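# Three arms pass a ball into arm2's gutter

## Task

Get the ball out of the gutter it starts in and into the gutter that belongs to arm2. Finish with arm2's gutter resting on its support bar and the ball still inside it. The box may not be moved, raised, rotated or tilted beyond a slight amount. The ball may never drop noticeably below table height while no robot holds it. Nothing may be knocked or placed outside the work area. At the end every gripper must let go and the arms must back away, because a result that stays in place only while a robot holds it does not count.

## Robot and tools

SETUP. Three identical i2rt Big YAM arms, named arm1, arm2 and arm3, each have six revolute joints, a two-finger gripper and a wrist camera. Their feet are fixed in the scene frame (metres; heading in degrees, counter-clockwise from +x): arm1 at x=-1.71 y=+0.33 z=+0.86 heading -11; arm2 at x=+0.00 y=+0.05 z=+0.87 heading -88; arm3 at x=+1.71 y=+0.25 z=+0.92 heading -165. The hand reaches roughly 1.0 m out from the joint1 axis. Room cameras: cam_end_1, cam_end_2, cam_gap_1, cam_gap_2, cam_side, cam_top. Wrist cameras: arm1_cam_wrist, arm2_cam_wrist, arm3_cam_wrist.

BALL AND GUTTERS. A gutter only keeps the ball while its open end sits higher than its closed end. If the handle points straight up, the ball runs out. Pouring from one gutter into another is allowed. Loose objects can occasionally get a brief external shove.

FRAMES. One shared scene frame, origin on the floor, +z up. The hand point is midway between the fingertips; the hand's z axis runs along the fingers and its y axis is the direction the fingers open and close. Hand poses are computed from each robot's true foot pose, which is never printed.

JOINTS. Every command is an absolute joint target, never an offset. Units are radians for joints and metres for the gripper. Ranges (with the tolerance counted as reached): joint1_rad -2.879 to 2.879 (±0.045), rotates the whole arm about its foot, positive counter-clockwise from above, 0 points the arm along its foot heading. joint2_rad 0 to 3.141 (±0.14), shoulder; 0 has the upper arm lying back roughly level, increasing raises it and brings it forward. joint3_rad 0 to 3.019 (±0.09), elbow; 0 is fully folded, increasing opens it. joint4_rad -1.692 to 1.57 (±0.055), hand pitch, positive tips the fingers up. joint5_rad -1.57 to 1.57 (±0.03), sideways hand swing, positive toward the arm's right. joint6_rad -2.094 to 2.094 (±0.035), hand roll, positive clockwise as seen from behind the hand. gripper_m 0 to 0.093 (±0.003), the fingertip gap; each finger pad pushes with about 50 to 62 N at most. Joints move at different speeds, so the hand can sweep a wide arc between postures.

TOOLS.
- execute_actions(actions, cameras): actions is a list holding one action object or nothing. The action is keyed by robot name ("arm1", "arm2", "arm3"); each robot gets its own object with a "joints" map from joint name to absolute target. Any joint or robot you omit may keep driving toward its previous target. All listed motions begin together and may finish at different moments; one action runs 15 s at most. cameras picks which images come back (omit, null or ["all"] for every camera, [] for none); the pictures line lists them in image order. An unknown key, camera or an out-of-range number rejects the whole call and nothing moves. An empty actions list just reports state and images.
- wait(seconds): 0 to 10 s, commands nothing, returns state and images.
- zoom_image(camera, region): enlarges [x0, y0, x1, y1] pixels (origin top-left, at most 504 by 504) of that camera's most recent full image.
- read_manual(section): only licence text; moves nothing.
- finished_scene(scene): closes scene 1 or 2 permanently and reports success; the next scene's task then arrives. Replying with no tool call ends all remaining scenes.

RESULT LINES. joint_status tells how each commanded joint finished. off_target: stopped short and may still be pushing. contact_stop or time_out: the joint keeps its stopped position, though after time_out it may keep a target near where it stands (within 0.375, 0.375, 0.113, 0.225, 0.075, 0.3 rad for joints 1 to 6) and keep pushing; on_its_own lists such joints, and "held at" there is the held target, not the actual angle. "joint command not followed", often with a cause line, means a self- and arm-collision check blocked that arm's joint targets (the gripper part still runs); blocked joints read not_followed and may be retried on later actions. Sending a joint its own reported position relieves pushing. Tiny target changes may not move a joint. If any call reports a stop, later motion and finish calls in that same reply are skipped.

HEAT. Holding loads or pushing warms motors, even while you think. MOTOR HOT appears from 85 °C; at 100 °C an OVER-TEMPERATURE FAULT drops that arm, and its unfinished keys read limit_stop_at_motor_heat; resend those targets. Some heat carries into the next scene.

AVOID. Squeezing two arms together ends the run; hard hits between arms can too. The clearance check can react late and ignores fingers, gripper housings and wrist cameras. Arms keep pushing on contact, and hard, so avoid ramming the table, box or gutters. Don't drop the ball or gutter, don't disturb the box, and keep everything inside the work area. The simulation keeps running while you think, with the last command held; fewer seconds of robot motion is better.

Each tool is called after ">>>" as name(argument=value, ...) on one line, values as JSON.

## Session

>>> execute_actions(actions=[], cameras=["arm1_cam_wrist","arm2_cam_wrist","arm3_cam_wrist","cam_end_1","cam_end_2","cam_side","cam_top"])

Scene clock: 0.00 s.
arm1.joint_positions: joint1_rad=+0.055 joint2_rad=+0.534 joint3_rad=+1.719 joint4_rad=-1.464 joint5_rad=-0.236 joint6_rad=+0.589 gripper_m=+0.095
arm1.joint_status: not commanded
arm1.hand: x=-1.6050 y=+0.3487 z=+1.5313 quat_wxyz=(-0.560, -0.213, -0.767, -0.229) (m; scene frame)
arm2.joint_positions: joint1_rad=-0.129 joint2_rad=+0.390 joint3_rad=+1.565 joint4_rad=-1.284 joint5_rad=+0.061 joint6_rad=+0.352 gripper_m=+0.094
arm2.joint_status: not commanded
arm2.hand: x=-0.0194 y=-0.0347 z=+1.5378 quat_wxyz=(-0.514, -0.641, -0.376, +0.428) (m; scene frame)
arm3.joint_positions: joint1_rad=+0.791 joint2_rad=+0.569 joint3_rad=+1.450 joint4_rad=-1.343 joint5_rad=+0.233 joint6_rad=-0.452 gripper_m=+0.095
arm3.joint_status: not commanded
arm3.hand: x=+1.5807 y=+0.0966 z=+1.4951 quat_wxyz=(-0.059, -0.660, -0.531, +0.529) (m; scene frame)
pictures: arm1_cam_wrist, arm2_cam_wrist, arm3_cam_wrist, cam_end_1, cam_end_2, cam_side, cam_top
Images, in order (width x height): arm1_cam_wrist 504x504, arm2_cam_wrist 504x504, arm3_cam_wrist 504x504, cam_end_1 896x504, cam_end_2 896x504, cam_side 896x504, cam_top 896x504.

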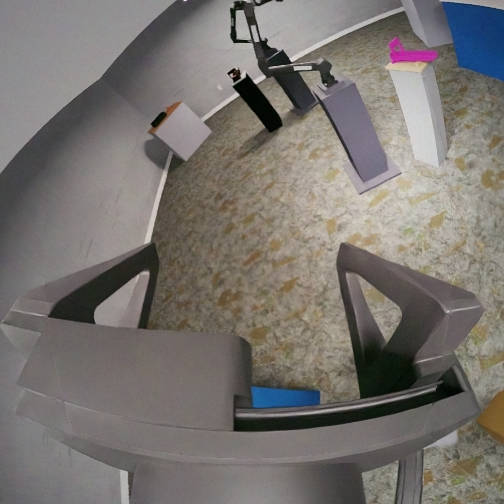

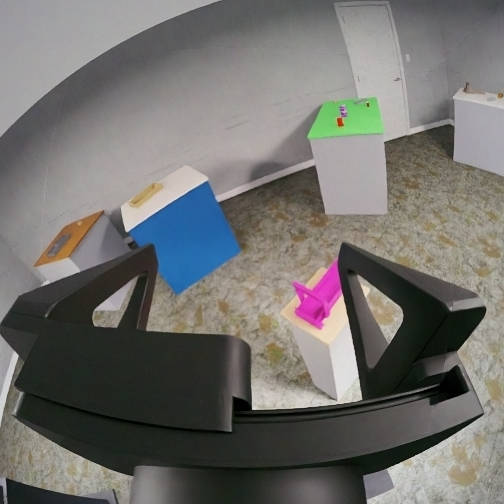

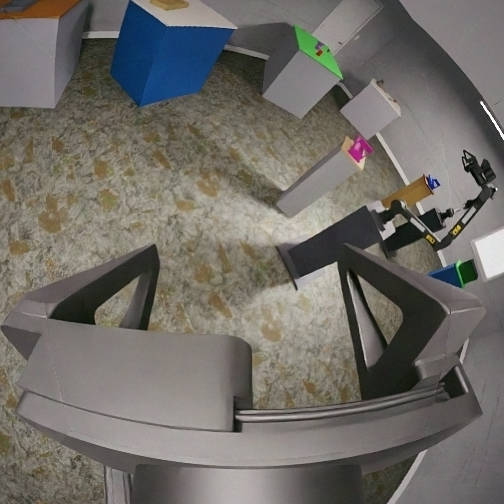

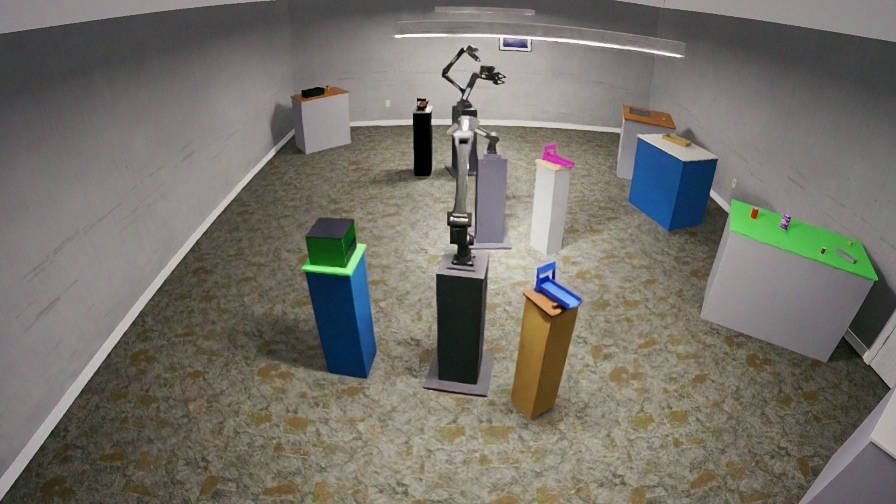

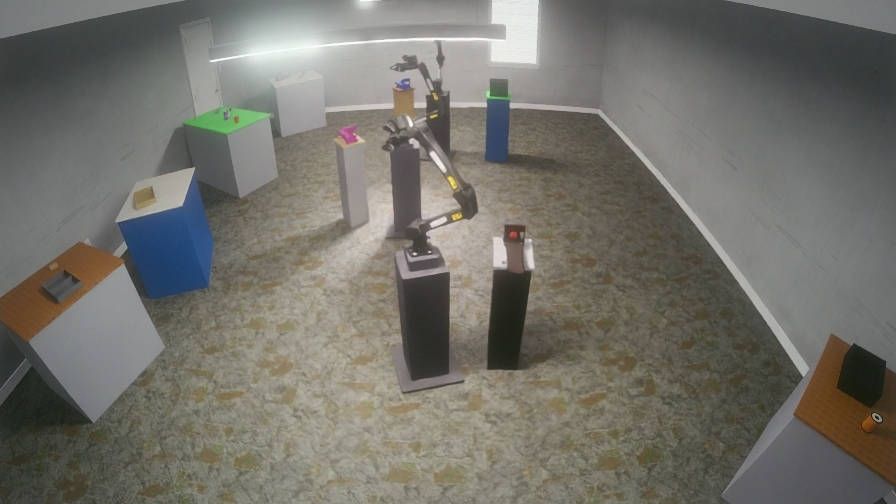

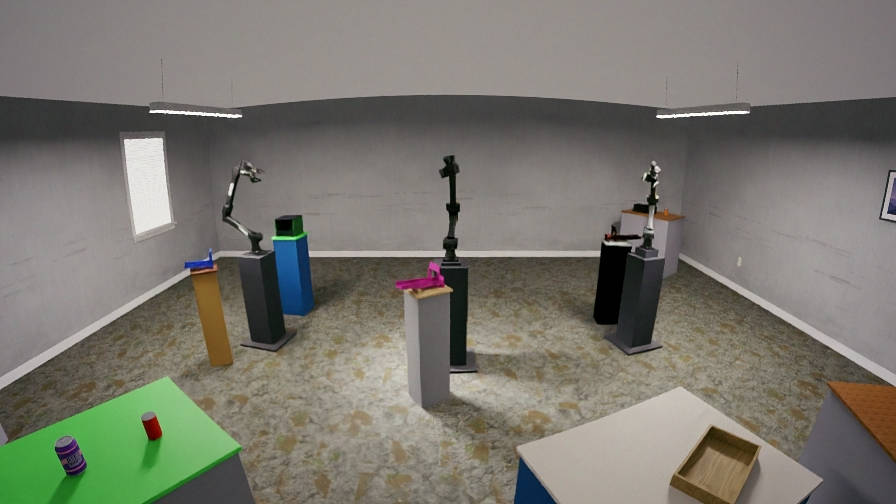

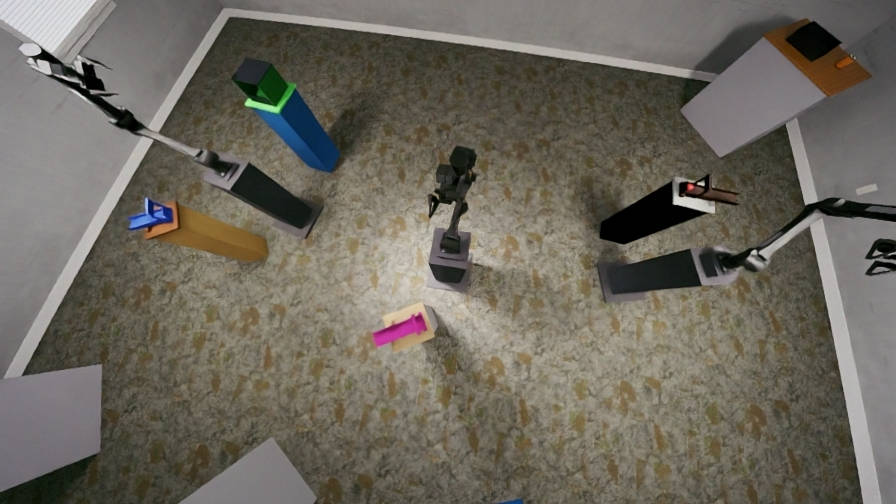

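>>> execute_actions(actions=[{"arm3":{"joints":{"joint1_rad":-1.95,"joint2_rad":1.57,"joint3_rad":1.55,"joint4_rad":-1.55,"joint5_rad":0,"joint6_rad":0}},"arm2":{"joints":{"joint1_rad":-0.15,"joint2_rad":1.6,"joint3_rad":1.6,"joint4_rad":-1.57,"joint5_rad":0,"joint6_rad":0}},"arm1":{"joints":{"joint2_rad":0.3,"joint3_rad":1.0}}}], cameras=["arm2_cam_wrist","arm3_cam_wrist","cam_top"])

Scene clock: 9.50 s.
arm1.joint_positions: joint1_rad=+0.055 joint2_rad=+0.309 joint3_rad=+0.989 joint4_rad=-1.464 joint5_rad=-0.236 joint6_rad=+0.589 gripper_m=+0.095
arm1.joint_status: all done
arm1.hand: x=-1.5615 y=+0.3441 z=+1.2423 quat_wxyz=(-0.345, -0.280, -0.874, -0.194) (m; scene frame)
arm2.joint_positions: joint1_rad=-0.139 joint2_rad=+1.607 joint3_rad=+1.587 joint4_rad=-1.556 joint5_rad=+0.004 joint6_rad=+0.015 gripper_m=+0.094
arm2.joint_status: all done
arm2.hand: x=-0.0554 y=-0.4300 z=+1.1292 quat_wxyz=(+0.002, -0.751, -0.661, +0.001) (m; scene frame)
arm3.joint_positions: joint1_rad=-1.957 joint2_rad=+1.593 joint3_rad=+1.534 joint4_rad=-1.540 joint5_rad=+0.000 joint6_rad=-0.009 gripper_m=+0.095
arm3.joint_status: all done
arm3.hand: x=+1.7761 y=+0.7166 z=+1.1555 quat_wxyz=(-0.011, -0.663, +0.748, -0.010) (m; scene frame)
pictures: arm2_cam_wrist, arm3_cam_wrist, cam_top
Images, in order (width x height): arm2_cam_wrist 504x504, arm3_cam_wrist 504x504, cam_top 896x504.

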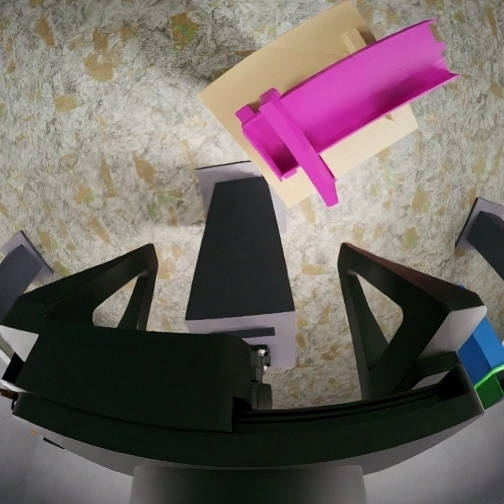

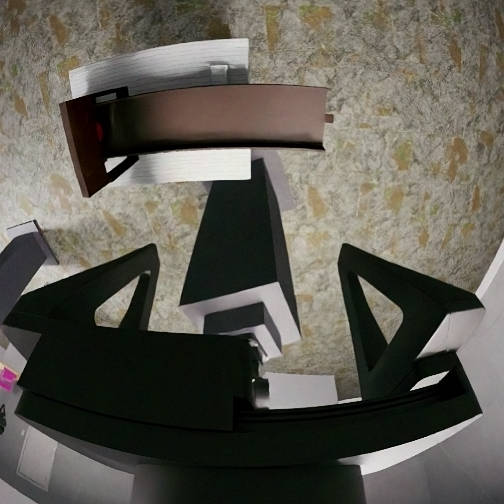

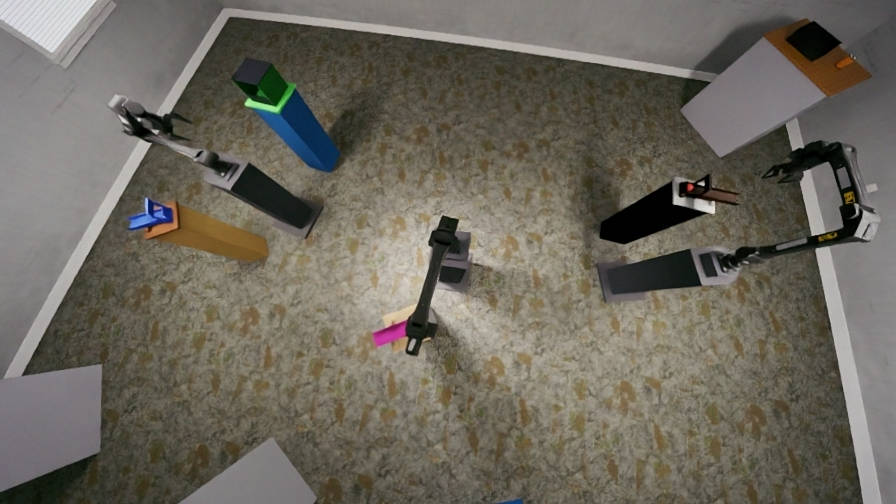

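>>> execute_actions(actions=[{"arm3":{"joints":{"joint1_rad":-1.58,"joint2_rad":1.71,"joint3_rad":1.54,"joint4_rad":-1.37,"joint5_rad":0.15,"joint6_rad":0.28}},"arm2":{"joints":{"joint1_rad":-0.17,"joint2_rad":1.68,"joint3_rad":1.6,"joint4_rad":-1.38,"joint5_rad":0.14,"joint6_rad":-0.6}}}], cameras=["arm2_cam_wrist","arm3_cam_wrist","cam_end_2"])

>>> zoom_image(camera="cam_end_2", region=[450, 160, 590, 290])

Scene clock: 30.83 s.
arm1.joint_positions: joint1_rad=+0.055 joint2_rad=+0.309 joint3_rad=+0.989 joint4_rad=-1.464 joint5_rad=-0.236 joint6_rad=+0.589 gripper_m=+0.095
arm1.joint_status: not commanded
arm1.hand: x=-1.5615 y=+0.3441 z=+1.2423 quat_wxyz=(-0.345, -0.280, -0.874, -0.194) (m; scene frame)
arm2.joint_positions: joint1_rad=-0.165 joint2_rad=+1.688 joint3_rad=+1.587 joint4_rad=-1.397 joint5_rad=+0.136 joint6_rad=-0.585 gripper_m=+0.094
arm2.joint_status: all done
arm2.hand: x=-0.0963 y=-0.4724 z=+1.0928 quat_wxyz=(+0.046, -0.533, -0.842, +0.063) (m; scene frame)
arm3.joint_positions: joint1_rad=-1.578 joint2_rad=+1.725 joint3_rad=+1.534 joint4_rad=-1.378 joint5_rad=+0.148 joint6_rad=+0.269 gripper_m=+0.095
arm3.joint_status: all done
arm3.hand: x=+1.6112 y=+0.7609 z=+1.0939 quat_wxyz=(+0.064, -0.698, +0.712, -0.037) (m; scene frame)
pictures: arm2_cam_wrist, arm3_cam_wrist, cam_end_2
Images, in order (width x height): arm2_cam_wrist 504x504, arm3_cam_wrist 504x504, cam_end_2 896x504.

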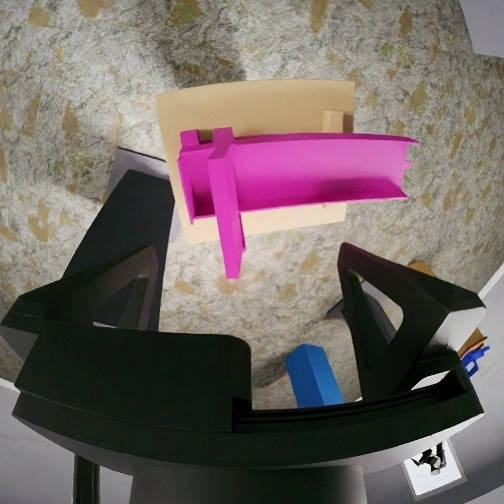

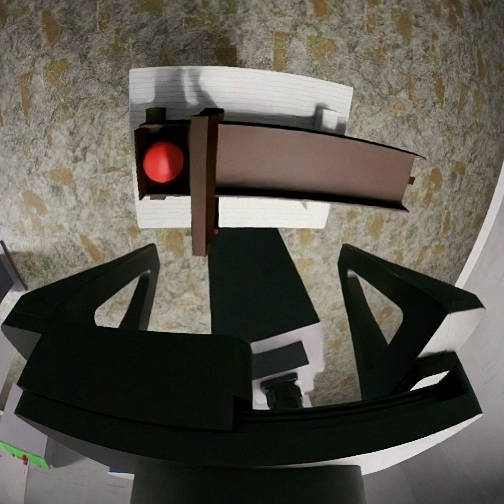

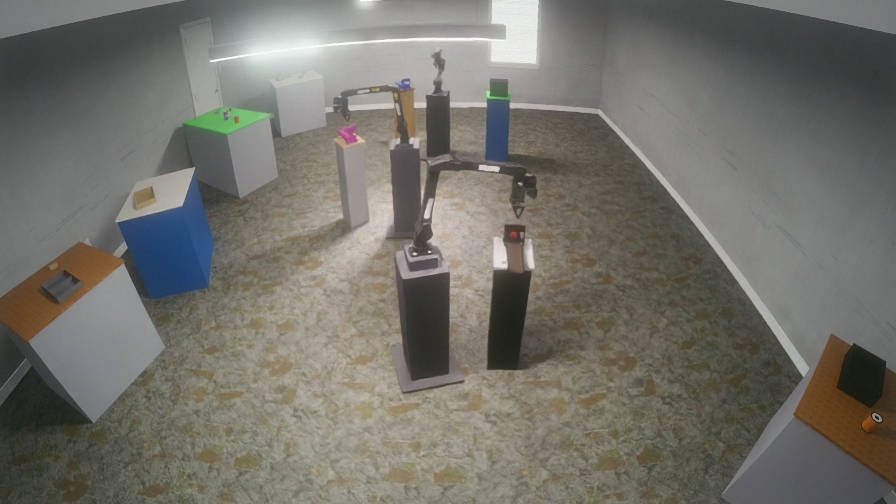

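Region (450, 160, 590, 290) of cam_end_2's 896x504 image, scaled by 3.600, with more detail than that image has; it fills the top 468 rows of this view, and the rest is white.

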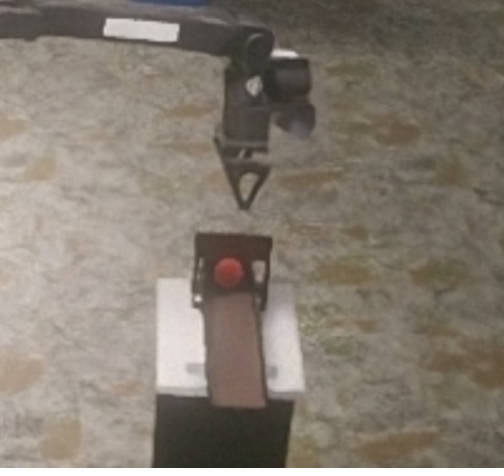

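>>> execute_actions(actions=[{"arm3":{"joints":{"joint1_rad":-1.53,"joint2_rad":1.71,"joint3_rad":1.405,"joint4_rad":-1.235,"joint6_rad":0.38}},"arm2":{"joints":{"joint1_rad":-0.145,"joint2_rad":1.74,"joint3_rad":1.515,"joint4_rad":-1.24}}}], cameras=["arm2_cam_wrist","arm3_cam_wrist","cam_end_2","cam_end_1"])

>>> zoom_image(camera="cam_end_2", region=[450, 160, 590, 290])

>>> zoom_image(camera="cam_end_1", region=[490, 100, 600, 190])

Scene clock: 46.40 s.
arm1.joint_positions: joint1_rad=+0.055 joint2_rad=+0.309 joint3_rad=+0.989 joint4_rad=-1.464 joint5_rad=-0.236 joint6_rad=+0.589 gripper_m=+0.095
arm1.joint_status: not commanded
arm1.hand: x=-1.5615 y=+0.3441 z=+1.2423 quat_wxyz=(-0.345, -0.280, -0.874, -0.194) (m; scene frame)
arm2.joint_positions: joint1_rad=-0.154 joint2_rad=+1.749 joint3_rad=+1.509 joint4_rad=-1.257 joint5_rad=+0.136 joint6_rad=-0.585 gripper_m=+0.094
arm2.joint_status: all done
arm2.hand: x=-0.0928 y=-0.4869 z=+1.0330 quat_wxyz=(+0.046, -0.529, -0.845, +0.064) (m; scene frame)
arm3.joint_positions: joint1_rad=-1.528 joint2_rad=+1.722 joint3_rad=+1.399 joint4_rad=-1.247 joint5_rad=+0.149 joint6_rad=+0.369 gripper_m=+0.095
arm3.joint_status: all done
arm3.hand: x=+1.5896 y=+0.7416 z=+1.0454 quat_wxyz=(+0.067, -0.680, +0.729, -0.032) (m; scene frame)
pictures: arm2_cam_wrist, arm3_cam_wrist, cam_end_1, cam_end_2
Images, in order (width x height): arm2_cam_wrist 504x504, arm3_cam_wrist 504x504, cam_end_1 896x504, cam_end_2 896x504.

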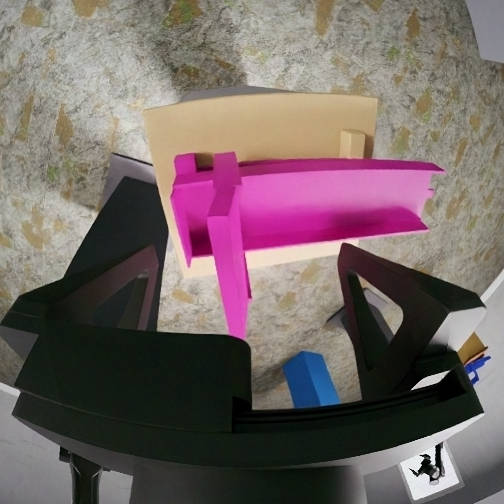

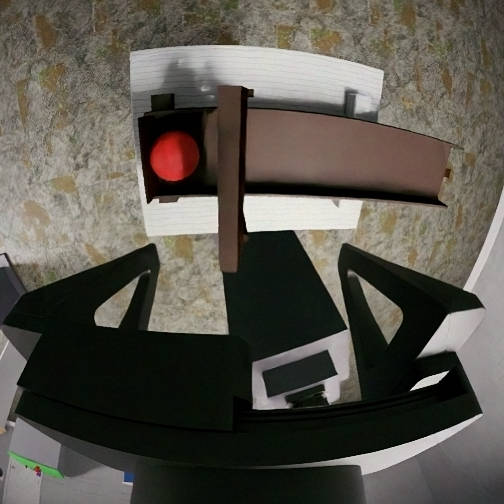

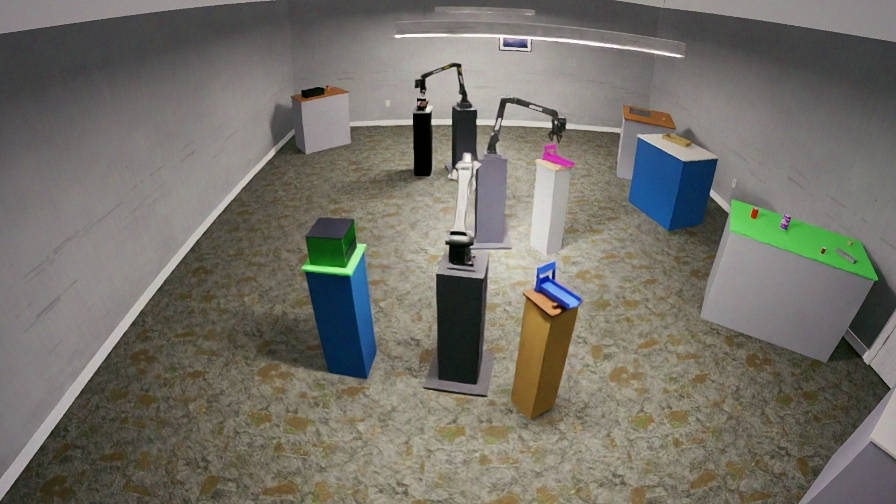

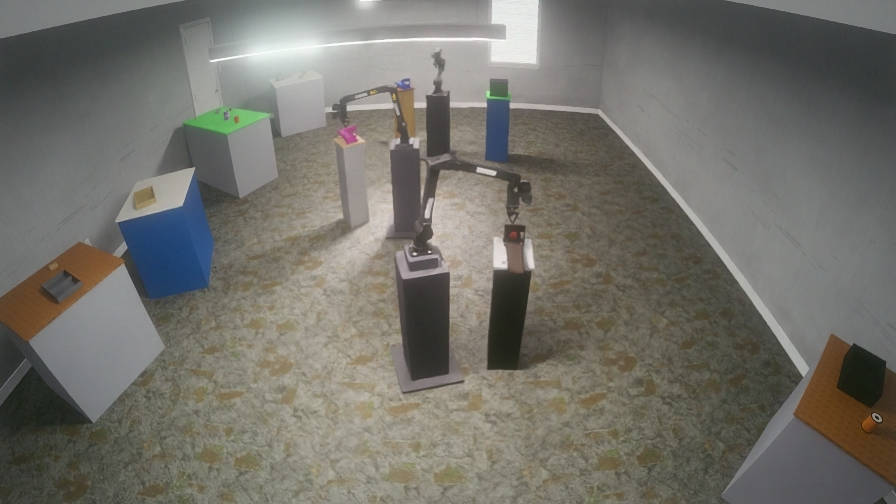

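Region (450, 160, 590, 290) of cam_end_2's 896x504 image, scaled by 3.600, with more detail than that image has; it fills the top 468 rows of this view, and the rest is white.

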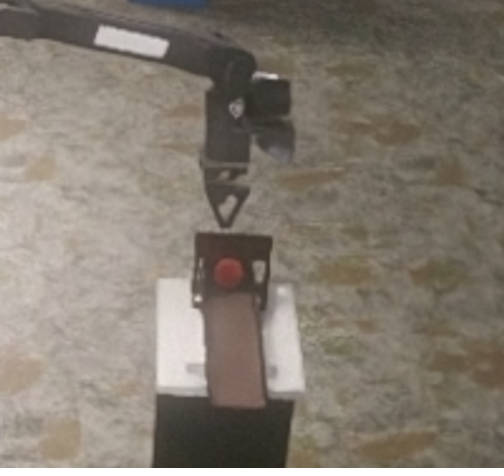

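Region (490, 100, 600, 190) of cam_end_1's 896x504 image, scaled by 4.582, with more detail than that image has; it fills the top 412 rows of this view, and the rest is white.

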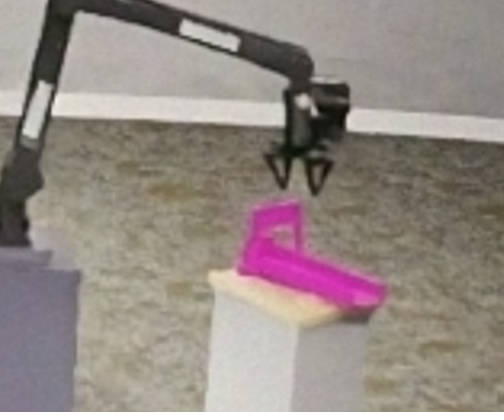

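>>> execute_actions(actions=[{"arm3":{"joints":{"joint1_rad":-1.505,"joint2_rad":1.73,"joint3_rad":1.30,"joint4_rad":-1.11}},"arm2":{"joints":{"joint1_rad":-0.115,"joint2_rad":1.78,"joint3_rad":1.41,"joint4_rad":-1.10}}}], cameras=["arm2_cam_wrist","arm3_cam_wrist"])

>>> execute_actions(actions=[{"arm3":{"joints":{"gripper_m":0.0}},"arm2":{"joints":{"gripper_m":0.0}}}], cameras=["arm2_cam_wrist","arm3_cam_wrist","cam_end_2","cam_end_1"])

>>> zoom_image(camera="cam_end_2", region=[450, 160, 590, 290])

>>> zoom_image(camera="cam_end_1", region=[490, 100, 600, 190])

Scene clock: 60.73 s.
arm1.joint_positions: joint1_rad=+0.055 joint2_rad=+0.309 joint3_rad=+0.989 joint4_rad=-1.464 joint5_rad=-0.236 joint6_rad=+0.589 gripper_m=+0.095
arm1.joint_status: not commanded
arm1.hand: x=-1.5615 y=+0.3441 z=+1.2423 quat_wxyz=(-0.345, -0.280, -0.874, -0.194) (m; scene frame)
arm2.joint_positions: joint1_rad=-0.118 joint2_rad=+1.784 joint3_rad=+1.405 joint4_rad=-1.117 joint5_rad=+0.137 joint6_rad=-0.586 gripper_m=+0.094
arm2.joint_status: all done
arm2.hand: x=-0.0729 y=-0.4866 z=+0.9774 quat_wxyz=(+0.045, -0.513, -0.855, +0.065) (m; scene frame)
arm3.joint_positions: joint1_rad=-1.511 joint2_rad=+1.722 joint3_rad=+1.294 joint4_rad=-1.122 joint5_rad=+0.149 joint6_rad=+0.369 gripper_m=+0.095
arm3.joint_status: all done
arm3.hand: x=+1.5843 y=+0.7304 z=+1.0083 quat_wxyz=(+0.072, -0.686, +0.724, -0.022) (m; scene frame)
pictures: arm2_cam_wrist, arm3_cam_wrist
Images, in order (width x height): arm2_cam_wrist 504x504, arm3_cam_wrist 504x504.

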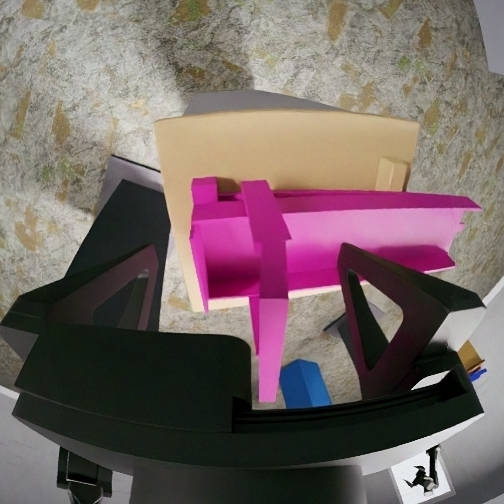

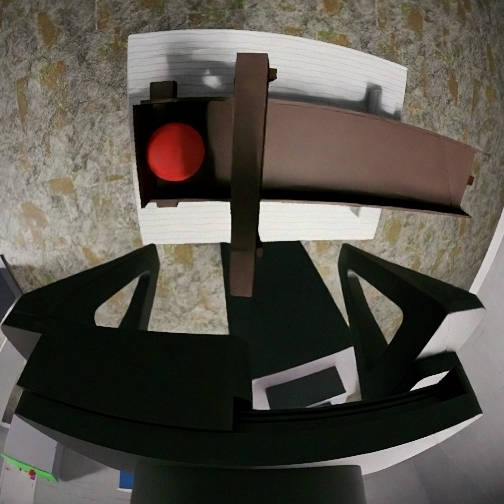

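Scene clock: 61.47 s.
arm1.joint_positions: joint1_rad=+0.055 joint2_rad=+0.309 joint3_rad=+0.989 joint4_rad=-1.464 joint5_rad=-0.236 joint6_rad=+0.589 gripper_m=+0.095
arm1.joint_status: not commanded
arm1.hand: x=-1.5615 y=+0.3441 z=+1.2423 quat_wxyz=(-0.345, -0.280, -0.874, -0.194) (m; scene frame)
arm2.joint_positions: joint1_rad=-0.117 joint2_rad=+1.784 joint3_rad=+1.405 joint4_rad=-1.110 joint5_rad=+0.143 joint6_rad=-0.590 gripper_m=+0.011
arm2.joint_status: gripper_m off_target (ended at +0.011, target +0.000)
arm2.hand: x=-0.0736 y=-0.4882 z=+0.9777 quat_wxyz=(+0.046, -0.511, -0.855, +0.069) (m; scene frame)
arm3.joint_positions: joint1_rad=-1.510 joint2_rad=+1.722 joint3_rad=+1.294 joint4_rad=-1.121 joint5_rad=+0.147 joint6_rad=+0.370 gripper_m=+0.010
arm3.joint_status: gripper_m off_target (ended at +0.010, target +0.000)
arm3.hand: x=+1.5837 y=+0.7304 z=+1.0082 quat_wxyz=(+0.071, -0.686, +0.724, -0.022) (m; scene frame)
pictures: arm2_cam_wrist, arm3_cam_wrist, cam_end_1, cam_end_2
Images, in order (width x height): arm2_cam_wrist 504x504, arm3_cam_wrist 504x504, cam_end_1 896x504, cam_end_2 896x504.

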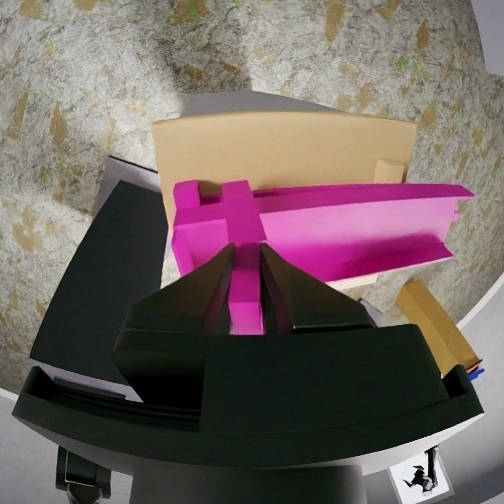

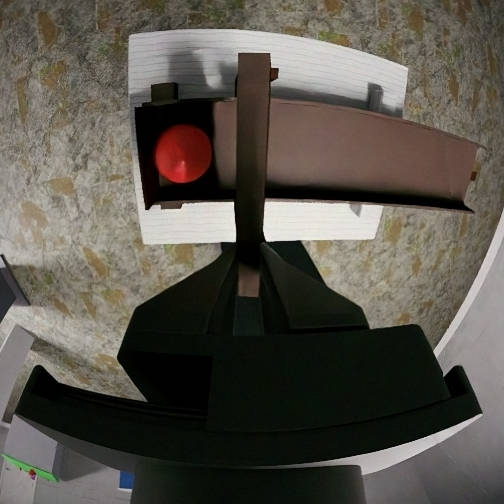

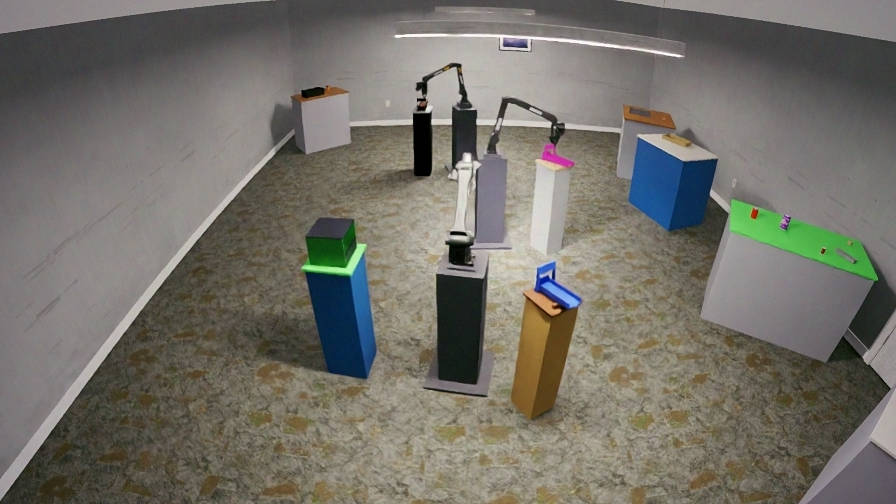

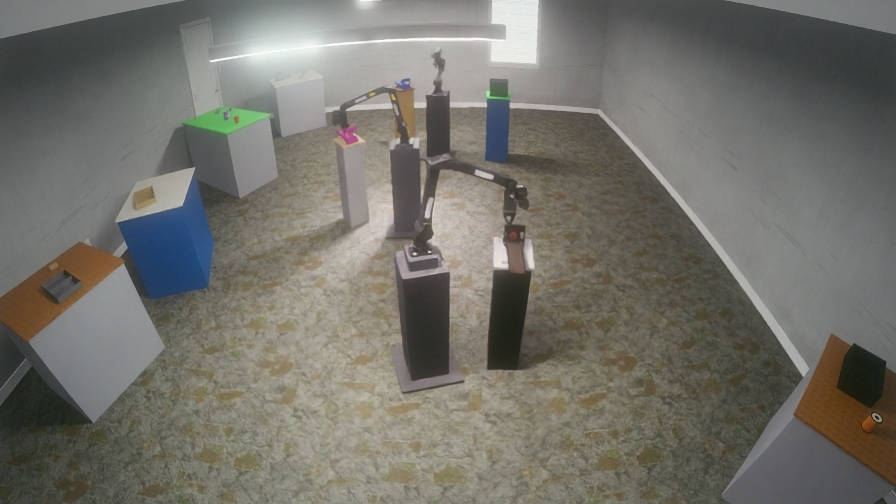

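Region (450, 160, 590, 290) of cam_end_2's 896x504 image, scaled by 3.600, with more detail than that image has; it fills the top 468 rows of this view, and the rest is white.

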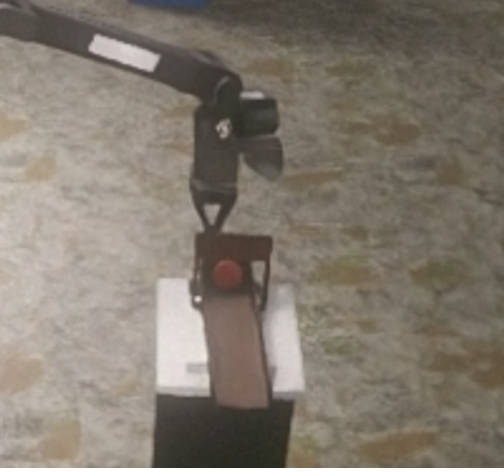

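Region (490, 100, 600, 190) of cam_end_1's 896x504 image, scaled by 4.582, with more detail than that image has; it fills the top 412 rows of this view, and the rest is white.

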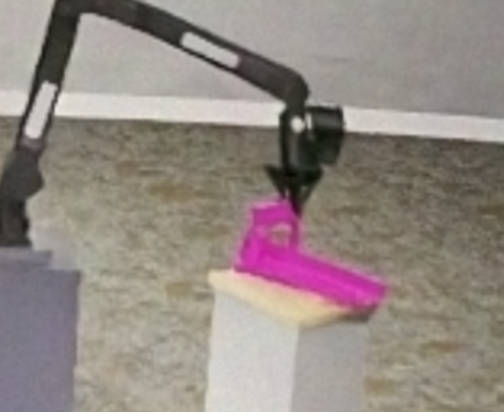

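>>> execute_actions(actions=[{"arm3":{"joints":{"gripper_m":0.09}},"arm2":{"joints":{"gripper_m":0.06}}}], cameras=[])

>>> execute_actions(actions=[{"arm3":{"joints":{"joint2_rad":1.84,"joint3_rad":1.40,"joint4_rad":-1.12}},"arm2":{"joints":{"joint2_rad":1.80,"joint3_rad":1.39,"joint4_rad":-1.06}}}], cameras=["arm2_cam_wrist","arm3_cam_wrist","cam_end_2","cam_side"])

>>> zoom_image(camera="cam_end_2", region=[450, 160, 590, 290])

>>> zoom_image(camera="cam_side", region=[380, 200, 500, 310])

Scene clock: 78.80 s.
arm1.joint_positions: joint1_rad=+0.055 joint2_rad=+0.309 joint3_rad=+0.989 joint4_rad=-1.464 joint5_rad=-0.236 joint6_rad=+0.589 gripper_m=+0.095
arm1.joint_status: not commanded
arm1.hand: x=-1.5615 y=+0.3441 z=+1.2423 quat_wxyz=(-0.345, -0.280, -0.874, -0.194) (m; scene frame)
arm2.joint_positions: joint1_rad=-0.117 joint2_rad=+1.784 joint3_rad=+1.405 joint4_rad=-1.110 joint5_rad=+0.142 joint6_rad=-0.590 gripper_m=+0.060
arm2.joint_status: all done
arm2.hand: x=-0.0734 y=-0.4882 z=+0.9777 quat_wxyz=(+0.046, -0.511, -0.855, +0.069) (m; scene frame)
arm3.joint_positions: joint1_rad=-1.510 joint2_rad=+1.722 joint3_rad=+1.294 joint4_rad=-1.121 joint5_rad=+0.147 joint6_rad=+0.370 gripper_m=+0.090
arm3.joint_status: all done
arm3.hand: x=+1.5835 y=+0.7304 z=+1.0082 quat_wxyz=(+0.071, -0.686, +0.724, -0.022) (m; scene frame)
pictures: none
No camera images: the call's "cameras" was empty. Leave "cameras" out to get every camera's image.

Scene clock: 79.70 s.
arm1.joint_positions: joint1_rad=+0.055 joint2_rad=+0.309 joint3_rad=+0.989 joint4_rad=-1.464 joint5_rad=-0.236 joint6_rad=+0.589 gripper_m=+0.095
arm1.joint_status: not commanded
arm1.hand: x=-1.5615 y=+0.3441 z=+1.2423 quat_wxyz=(-0.345, -0.280, -0.874, -0.194) (m; scene frame)
arm2.joint_positions: joint1_rad=-0.117 joint2_rad=+1.789 joint3_rad=+1.393 joint4_rad=-1.077 joint5_rad=+0.142 joint6_rad=-0.590 gripper_m=+0.060
arm2.joint_status: all done
arm2.hand: x=-0.0737 y=-0.4914 z=+0.9712 quat_wxyz=(+0.042, -0.511, -0.855, +0.076) (m; scene frame)
arm3.joint_positions: joint1_rad=-1.510 joint2_rad=+1.840 joint3_rad=+1.348 joint4_rad=-1.121 joint5_rad=+0.147 joint6_rad=+0.370 gripper_m=+0.090
arm3.joint_status: all done
arm3.hand: x=+1.5787 y=+0.7451 z=+0.9695 quat_wxyz=(+0.058, -0.687, +0.722, -0.050) (m; scene frame)
pictures: arm2_cam_wrist, arm3_cam_wrist, cam_end_2, cam_side
Images, in order (width x height): arm2_cam_wrist 504x504, arm3_cam_wrist 504x504, cam_end_2 896x504, cam_side 896x504.

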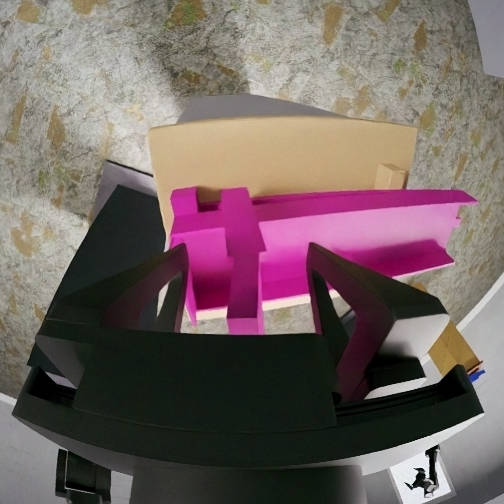

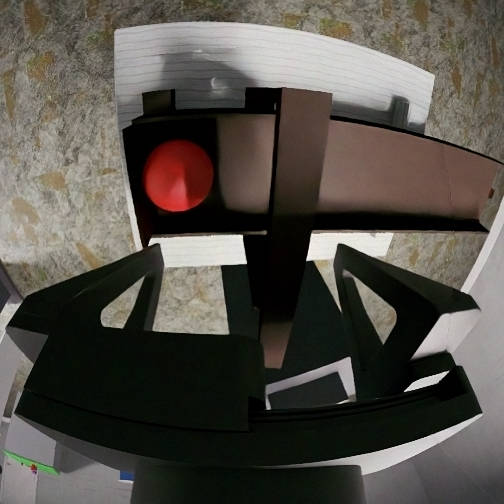

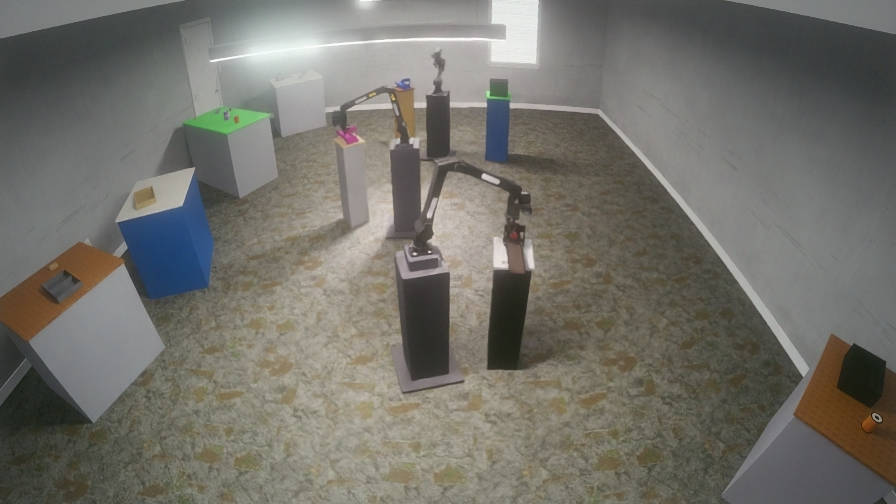

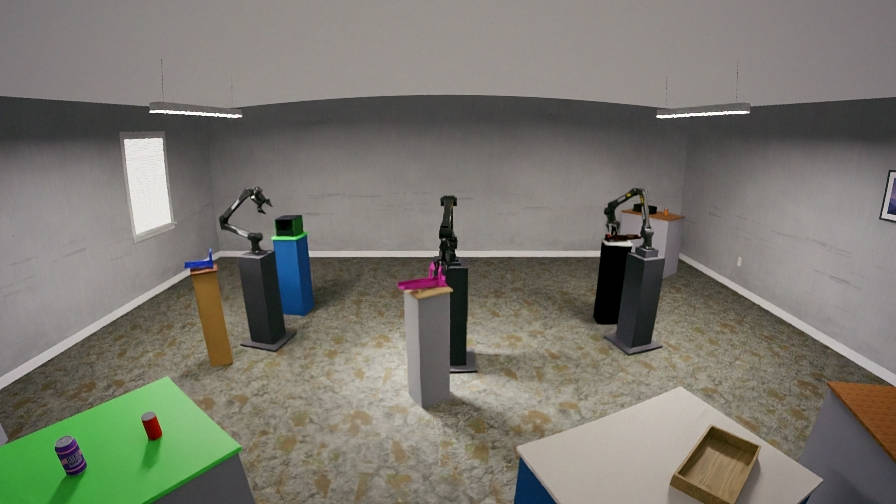

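Region (450, 160, 590, 290) of cam_end_2's 896x504 image, scaled by 3.600, with more detail than that image has; it fills the top 468 rows of this view, and the rest is white.

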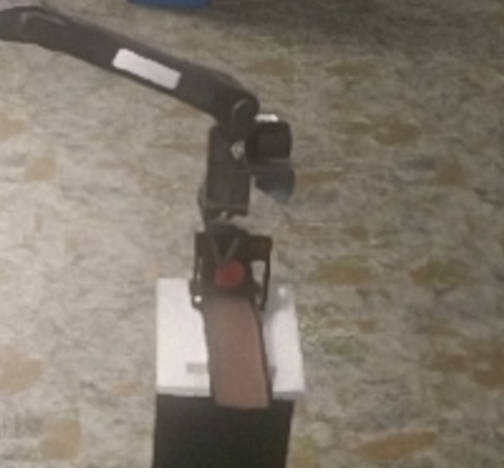

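Region (380, 200, 500, 310) of cam_side's 896x504 image, scaled by 4.200, with more detail than that image has; it fills the top 462 rows of this view, and the rest is white.

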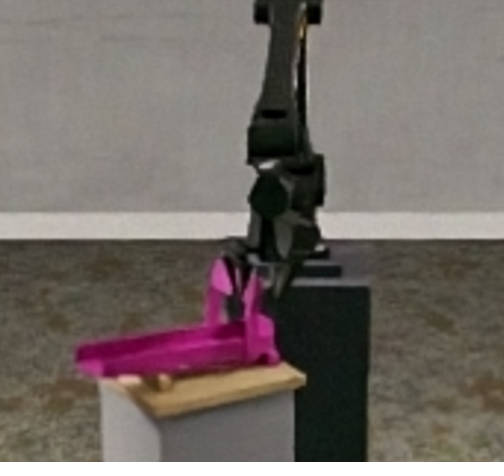

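>>> execute_actions(actions=[{"arm3":{"joints":{"joint3_rad":1.43,"joint4_rad":-1.15}}}], cameras=[])

>>> execute_actions(actions=[{"arm3":{"joints":{"gripper_m":0.0}},"arm2":{"joints":{"gripper_m":0.0}}}], cameras=["arm2_cam_wrist","arm3_cam_wrist"])

>>> execute_actions(actions=[{"arm3":{"joints":{"joint2_rad":1.75,"joint3_rad":1.6,"joint4_rad":-1.4,"joint5_rad":0.2}},"arm2":{"joints":{"joint2_rad":1.68,"joint3_rad":1.6,"joint4_rad":-1.38}}}], cameras=["arm2_cam_wrist","arm3_cam_wrist","cam_side"])

Scene clock: 94.87 s.
arm1.joint_positions: joint1_rad=+0.055 joint2_rad=+0.309 joint3_rad=+0.989 joint4_rad=-1.464 joint5_rad=-0.236 joint6_rad=+0.589 gripper_m=+0.095
arm1.joint_status: not commanded
arm1.hand: x=-1.5615 y=+0.3441 z=+1.2423 quat_wxyz=(-0.345, -0.280, -0.874, -0.194) (m; scene frame)
arm2.joint_positions: joint1_rad=-0.117 joint2_rad=+1.789 joint3_rad=+1.393 joint4_rad=-1.077 joint5_rad=+0.142 joint6_rad=-0.590 gripper_m=+0.060
arm2.joint_status: not commanded
arm2.hand: x=-0.0737 y=-0.4914 z=+0.9712 quat_wxyz=(+0.042, -0.511, -0.855, +0.076) (m; scene frame)
arm3.joint_positions: joint1_rad=-1.510 joint2_rad=+1.840 joint3_rad=+1.378 joint4_rad=-1.140 joint5_rad=+0.147 joint6_rad=+0.370 gripper_m=+0.090
arm3.joint_status: all done
arm3.hand: x=+1.5762 y=+0.7526 z=+0.9796 quat_wxyz=(+0.060, -0.687, +0.723, -0.046) (m; scene frame)
pictures: none
No camera images: the call's "cameras" was empty. Leave "cameras" out to get every camera's image.

Scene clock: 95.57 s.
arm1.joint_positions: joint1_rad=+0.055 joint2_rad=+0.309 joint3_rad=+0.989 joint4_rad=-1.464 joint5_rad=-0.236 joint6_rad=+0.589 gripper_m=+0.095
arm1.joint_status: not commanded
arm1.hand: x=-1.5615 y=+0.3441 z=+1.2423 quat_wxyz=(-0.345, -0.280, -0.874, -0.194) (m; scene frame)
arm2.joint_positions: joint1_rad=-0.117 joint2_rad=+1.789 joint3_rad=+1.393 joint4_rad=-1.077 joint5_rad=+0.139 joint6_rad=-0.590 gripper_m=+0.013
arm2.joint_status: gripper_m off_target (ended at +0.013, target +0.000)
arm2.hand: x=-0.0732 y=-0.4915 z=+0.9712 quat_wxyz=(+0.041, -0.511, -0.855, +0.075) (m; scene frame)
arm3.joint_positions: joint1_rad=-1.509 joint2_rad=+1.839 joint3_rad=+1.380 joint4_rad=-1.151 joint5_rad=+0.166 joint6_rad=+0.380 gripper_m=+0.012
arm3.joint_status: gripper_m off_target (ended at +0.012, target +0.000)
arm3.hand: x=+1.5794 y=+0.7516 z=+0.9811 quat_wxyz=(+0.067, -0.684, +0.725, -0.053) (m; scene frame)
pictures: arm2_cam_wrist, arm3_cam_wrist
Images, in order (width x height): arm2_cam_wrist 504x504, arm3_cam_wrist 504x504.

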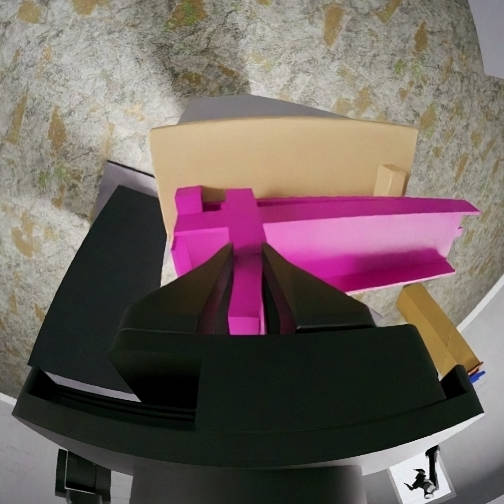

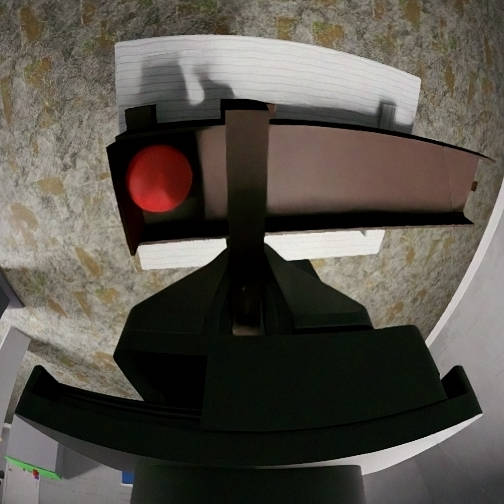

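Scene clock: 96.80 s.
arm1.joint_positions: joint1_rad=+0.055 joint2_rad=+0.309 joint3_rad=+0.989 joint4_rad=-1.464 joint5_rad=-0.236 joint6_rad=+0.589 gripper_m=+0.095
arm1.joint_status: not commanded
arm1.hand: x=-1.5615 y=+0.3441 z=+1.2423 quat_wxyz=(-0.345, -0.280, -0.874, -0.194) (m; scene frame)
arm2.joint_positions: joint1_rad=-0.117 joint2_rad=+1.684 joint3_rad=+1.551 joint4_rad=-1.366 joint5_rad=+0.138 joint6_rad=-0.590 gripper_m=+0.013
arm2.joint_status: all done
arm2.hand: x=-0.0714 y=-0.4729 z=+1.0809 quat_wxyz=(+0.046, -0.511, -0.856, +0.063) (m; scene frame)
arm3.joint_positions: joint1_rad=-1.509 joint2_rad=+1.761 joint3_rad=+1.547 joint4_rad=-1.390 joint5_rad=+0.194 joint6_rad=+0.380 gripper_m=+0.012
arm3.joint_status: all done
arm3.hand: x=+1.5824 y=+0.7577 z=+1.0820 quat_wxyz=(+0.081, -0.683, +0.724, -0.056) (m; scene frame)
pictures: arm2_cam_wrist, arm3_cam_wrist, cam_side
Images, in order (width x height): arm2_cam_wrist 504x504, arm3_cam_wrist 504x504, cam_side 896x504.

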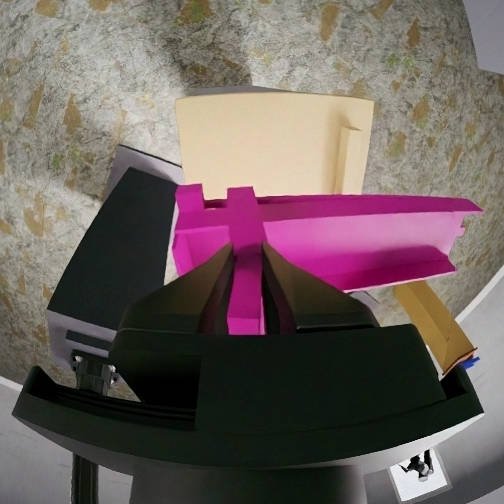

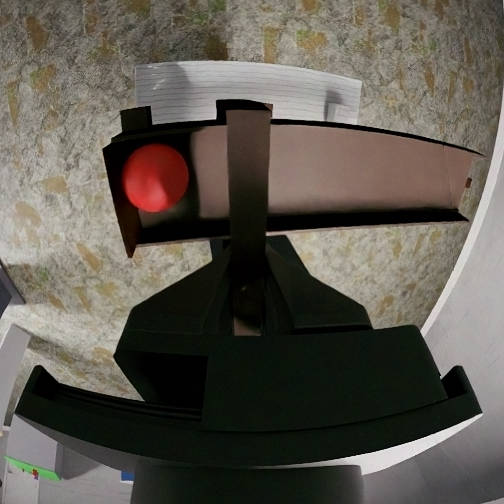

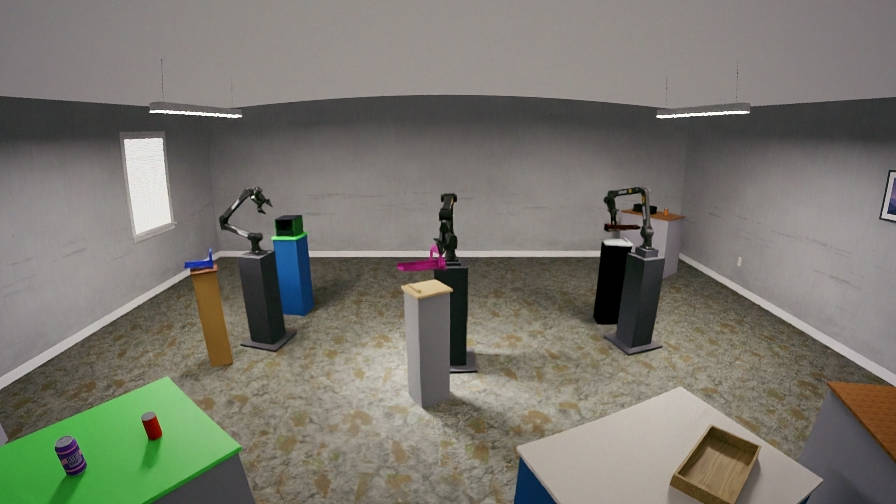

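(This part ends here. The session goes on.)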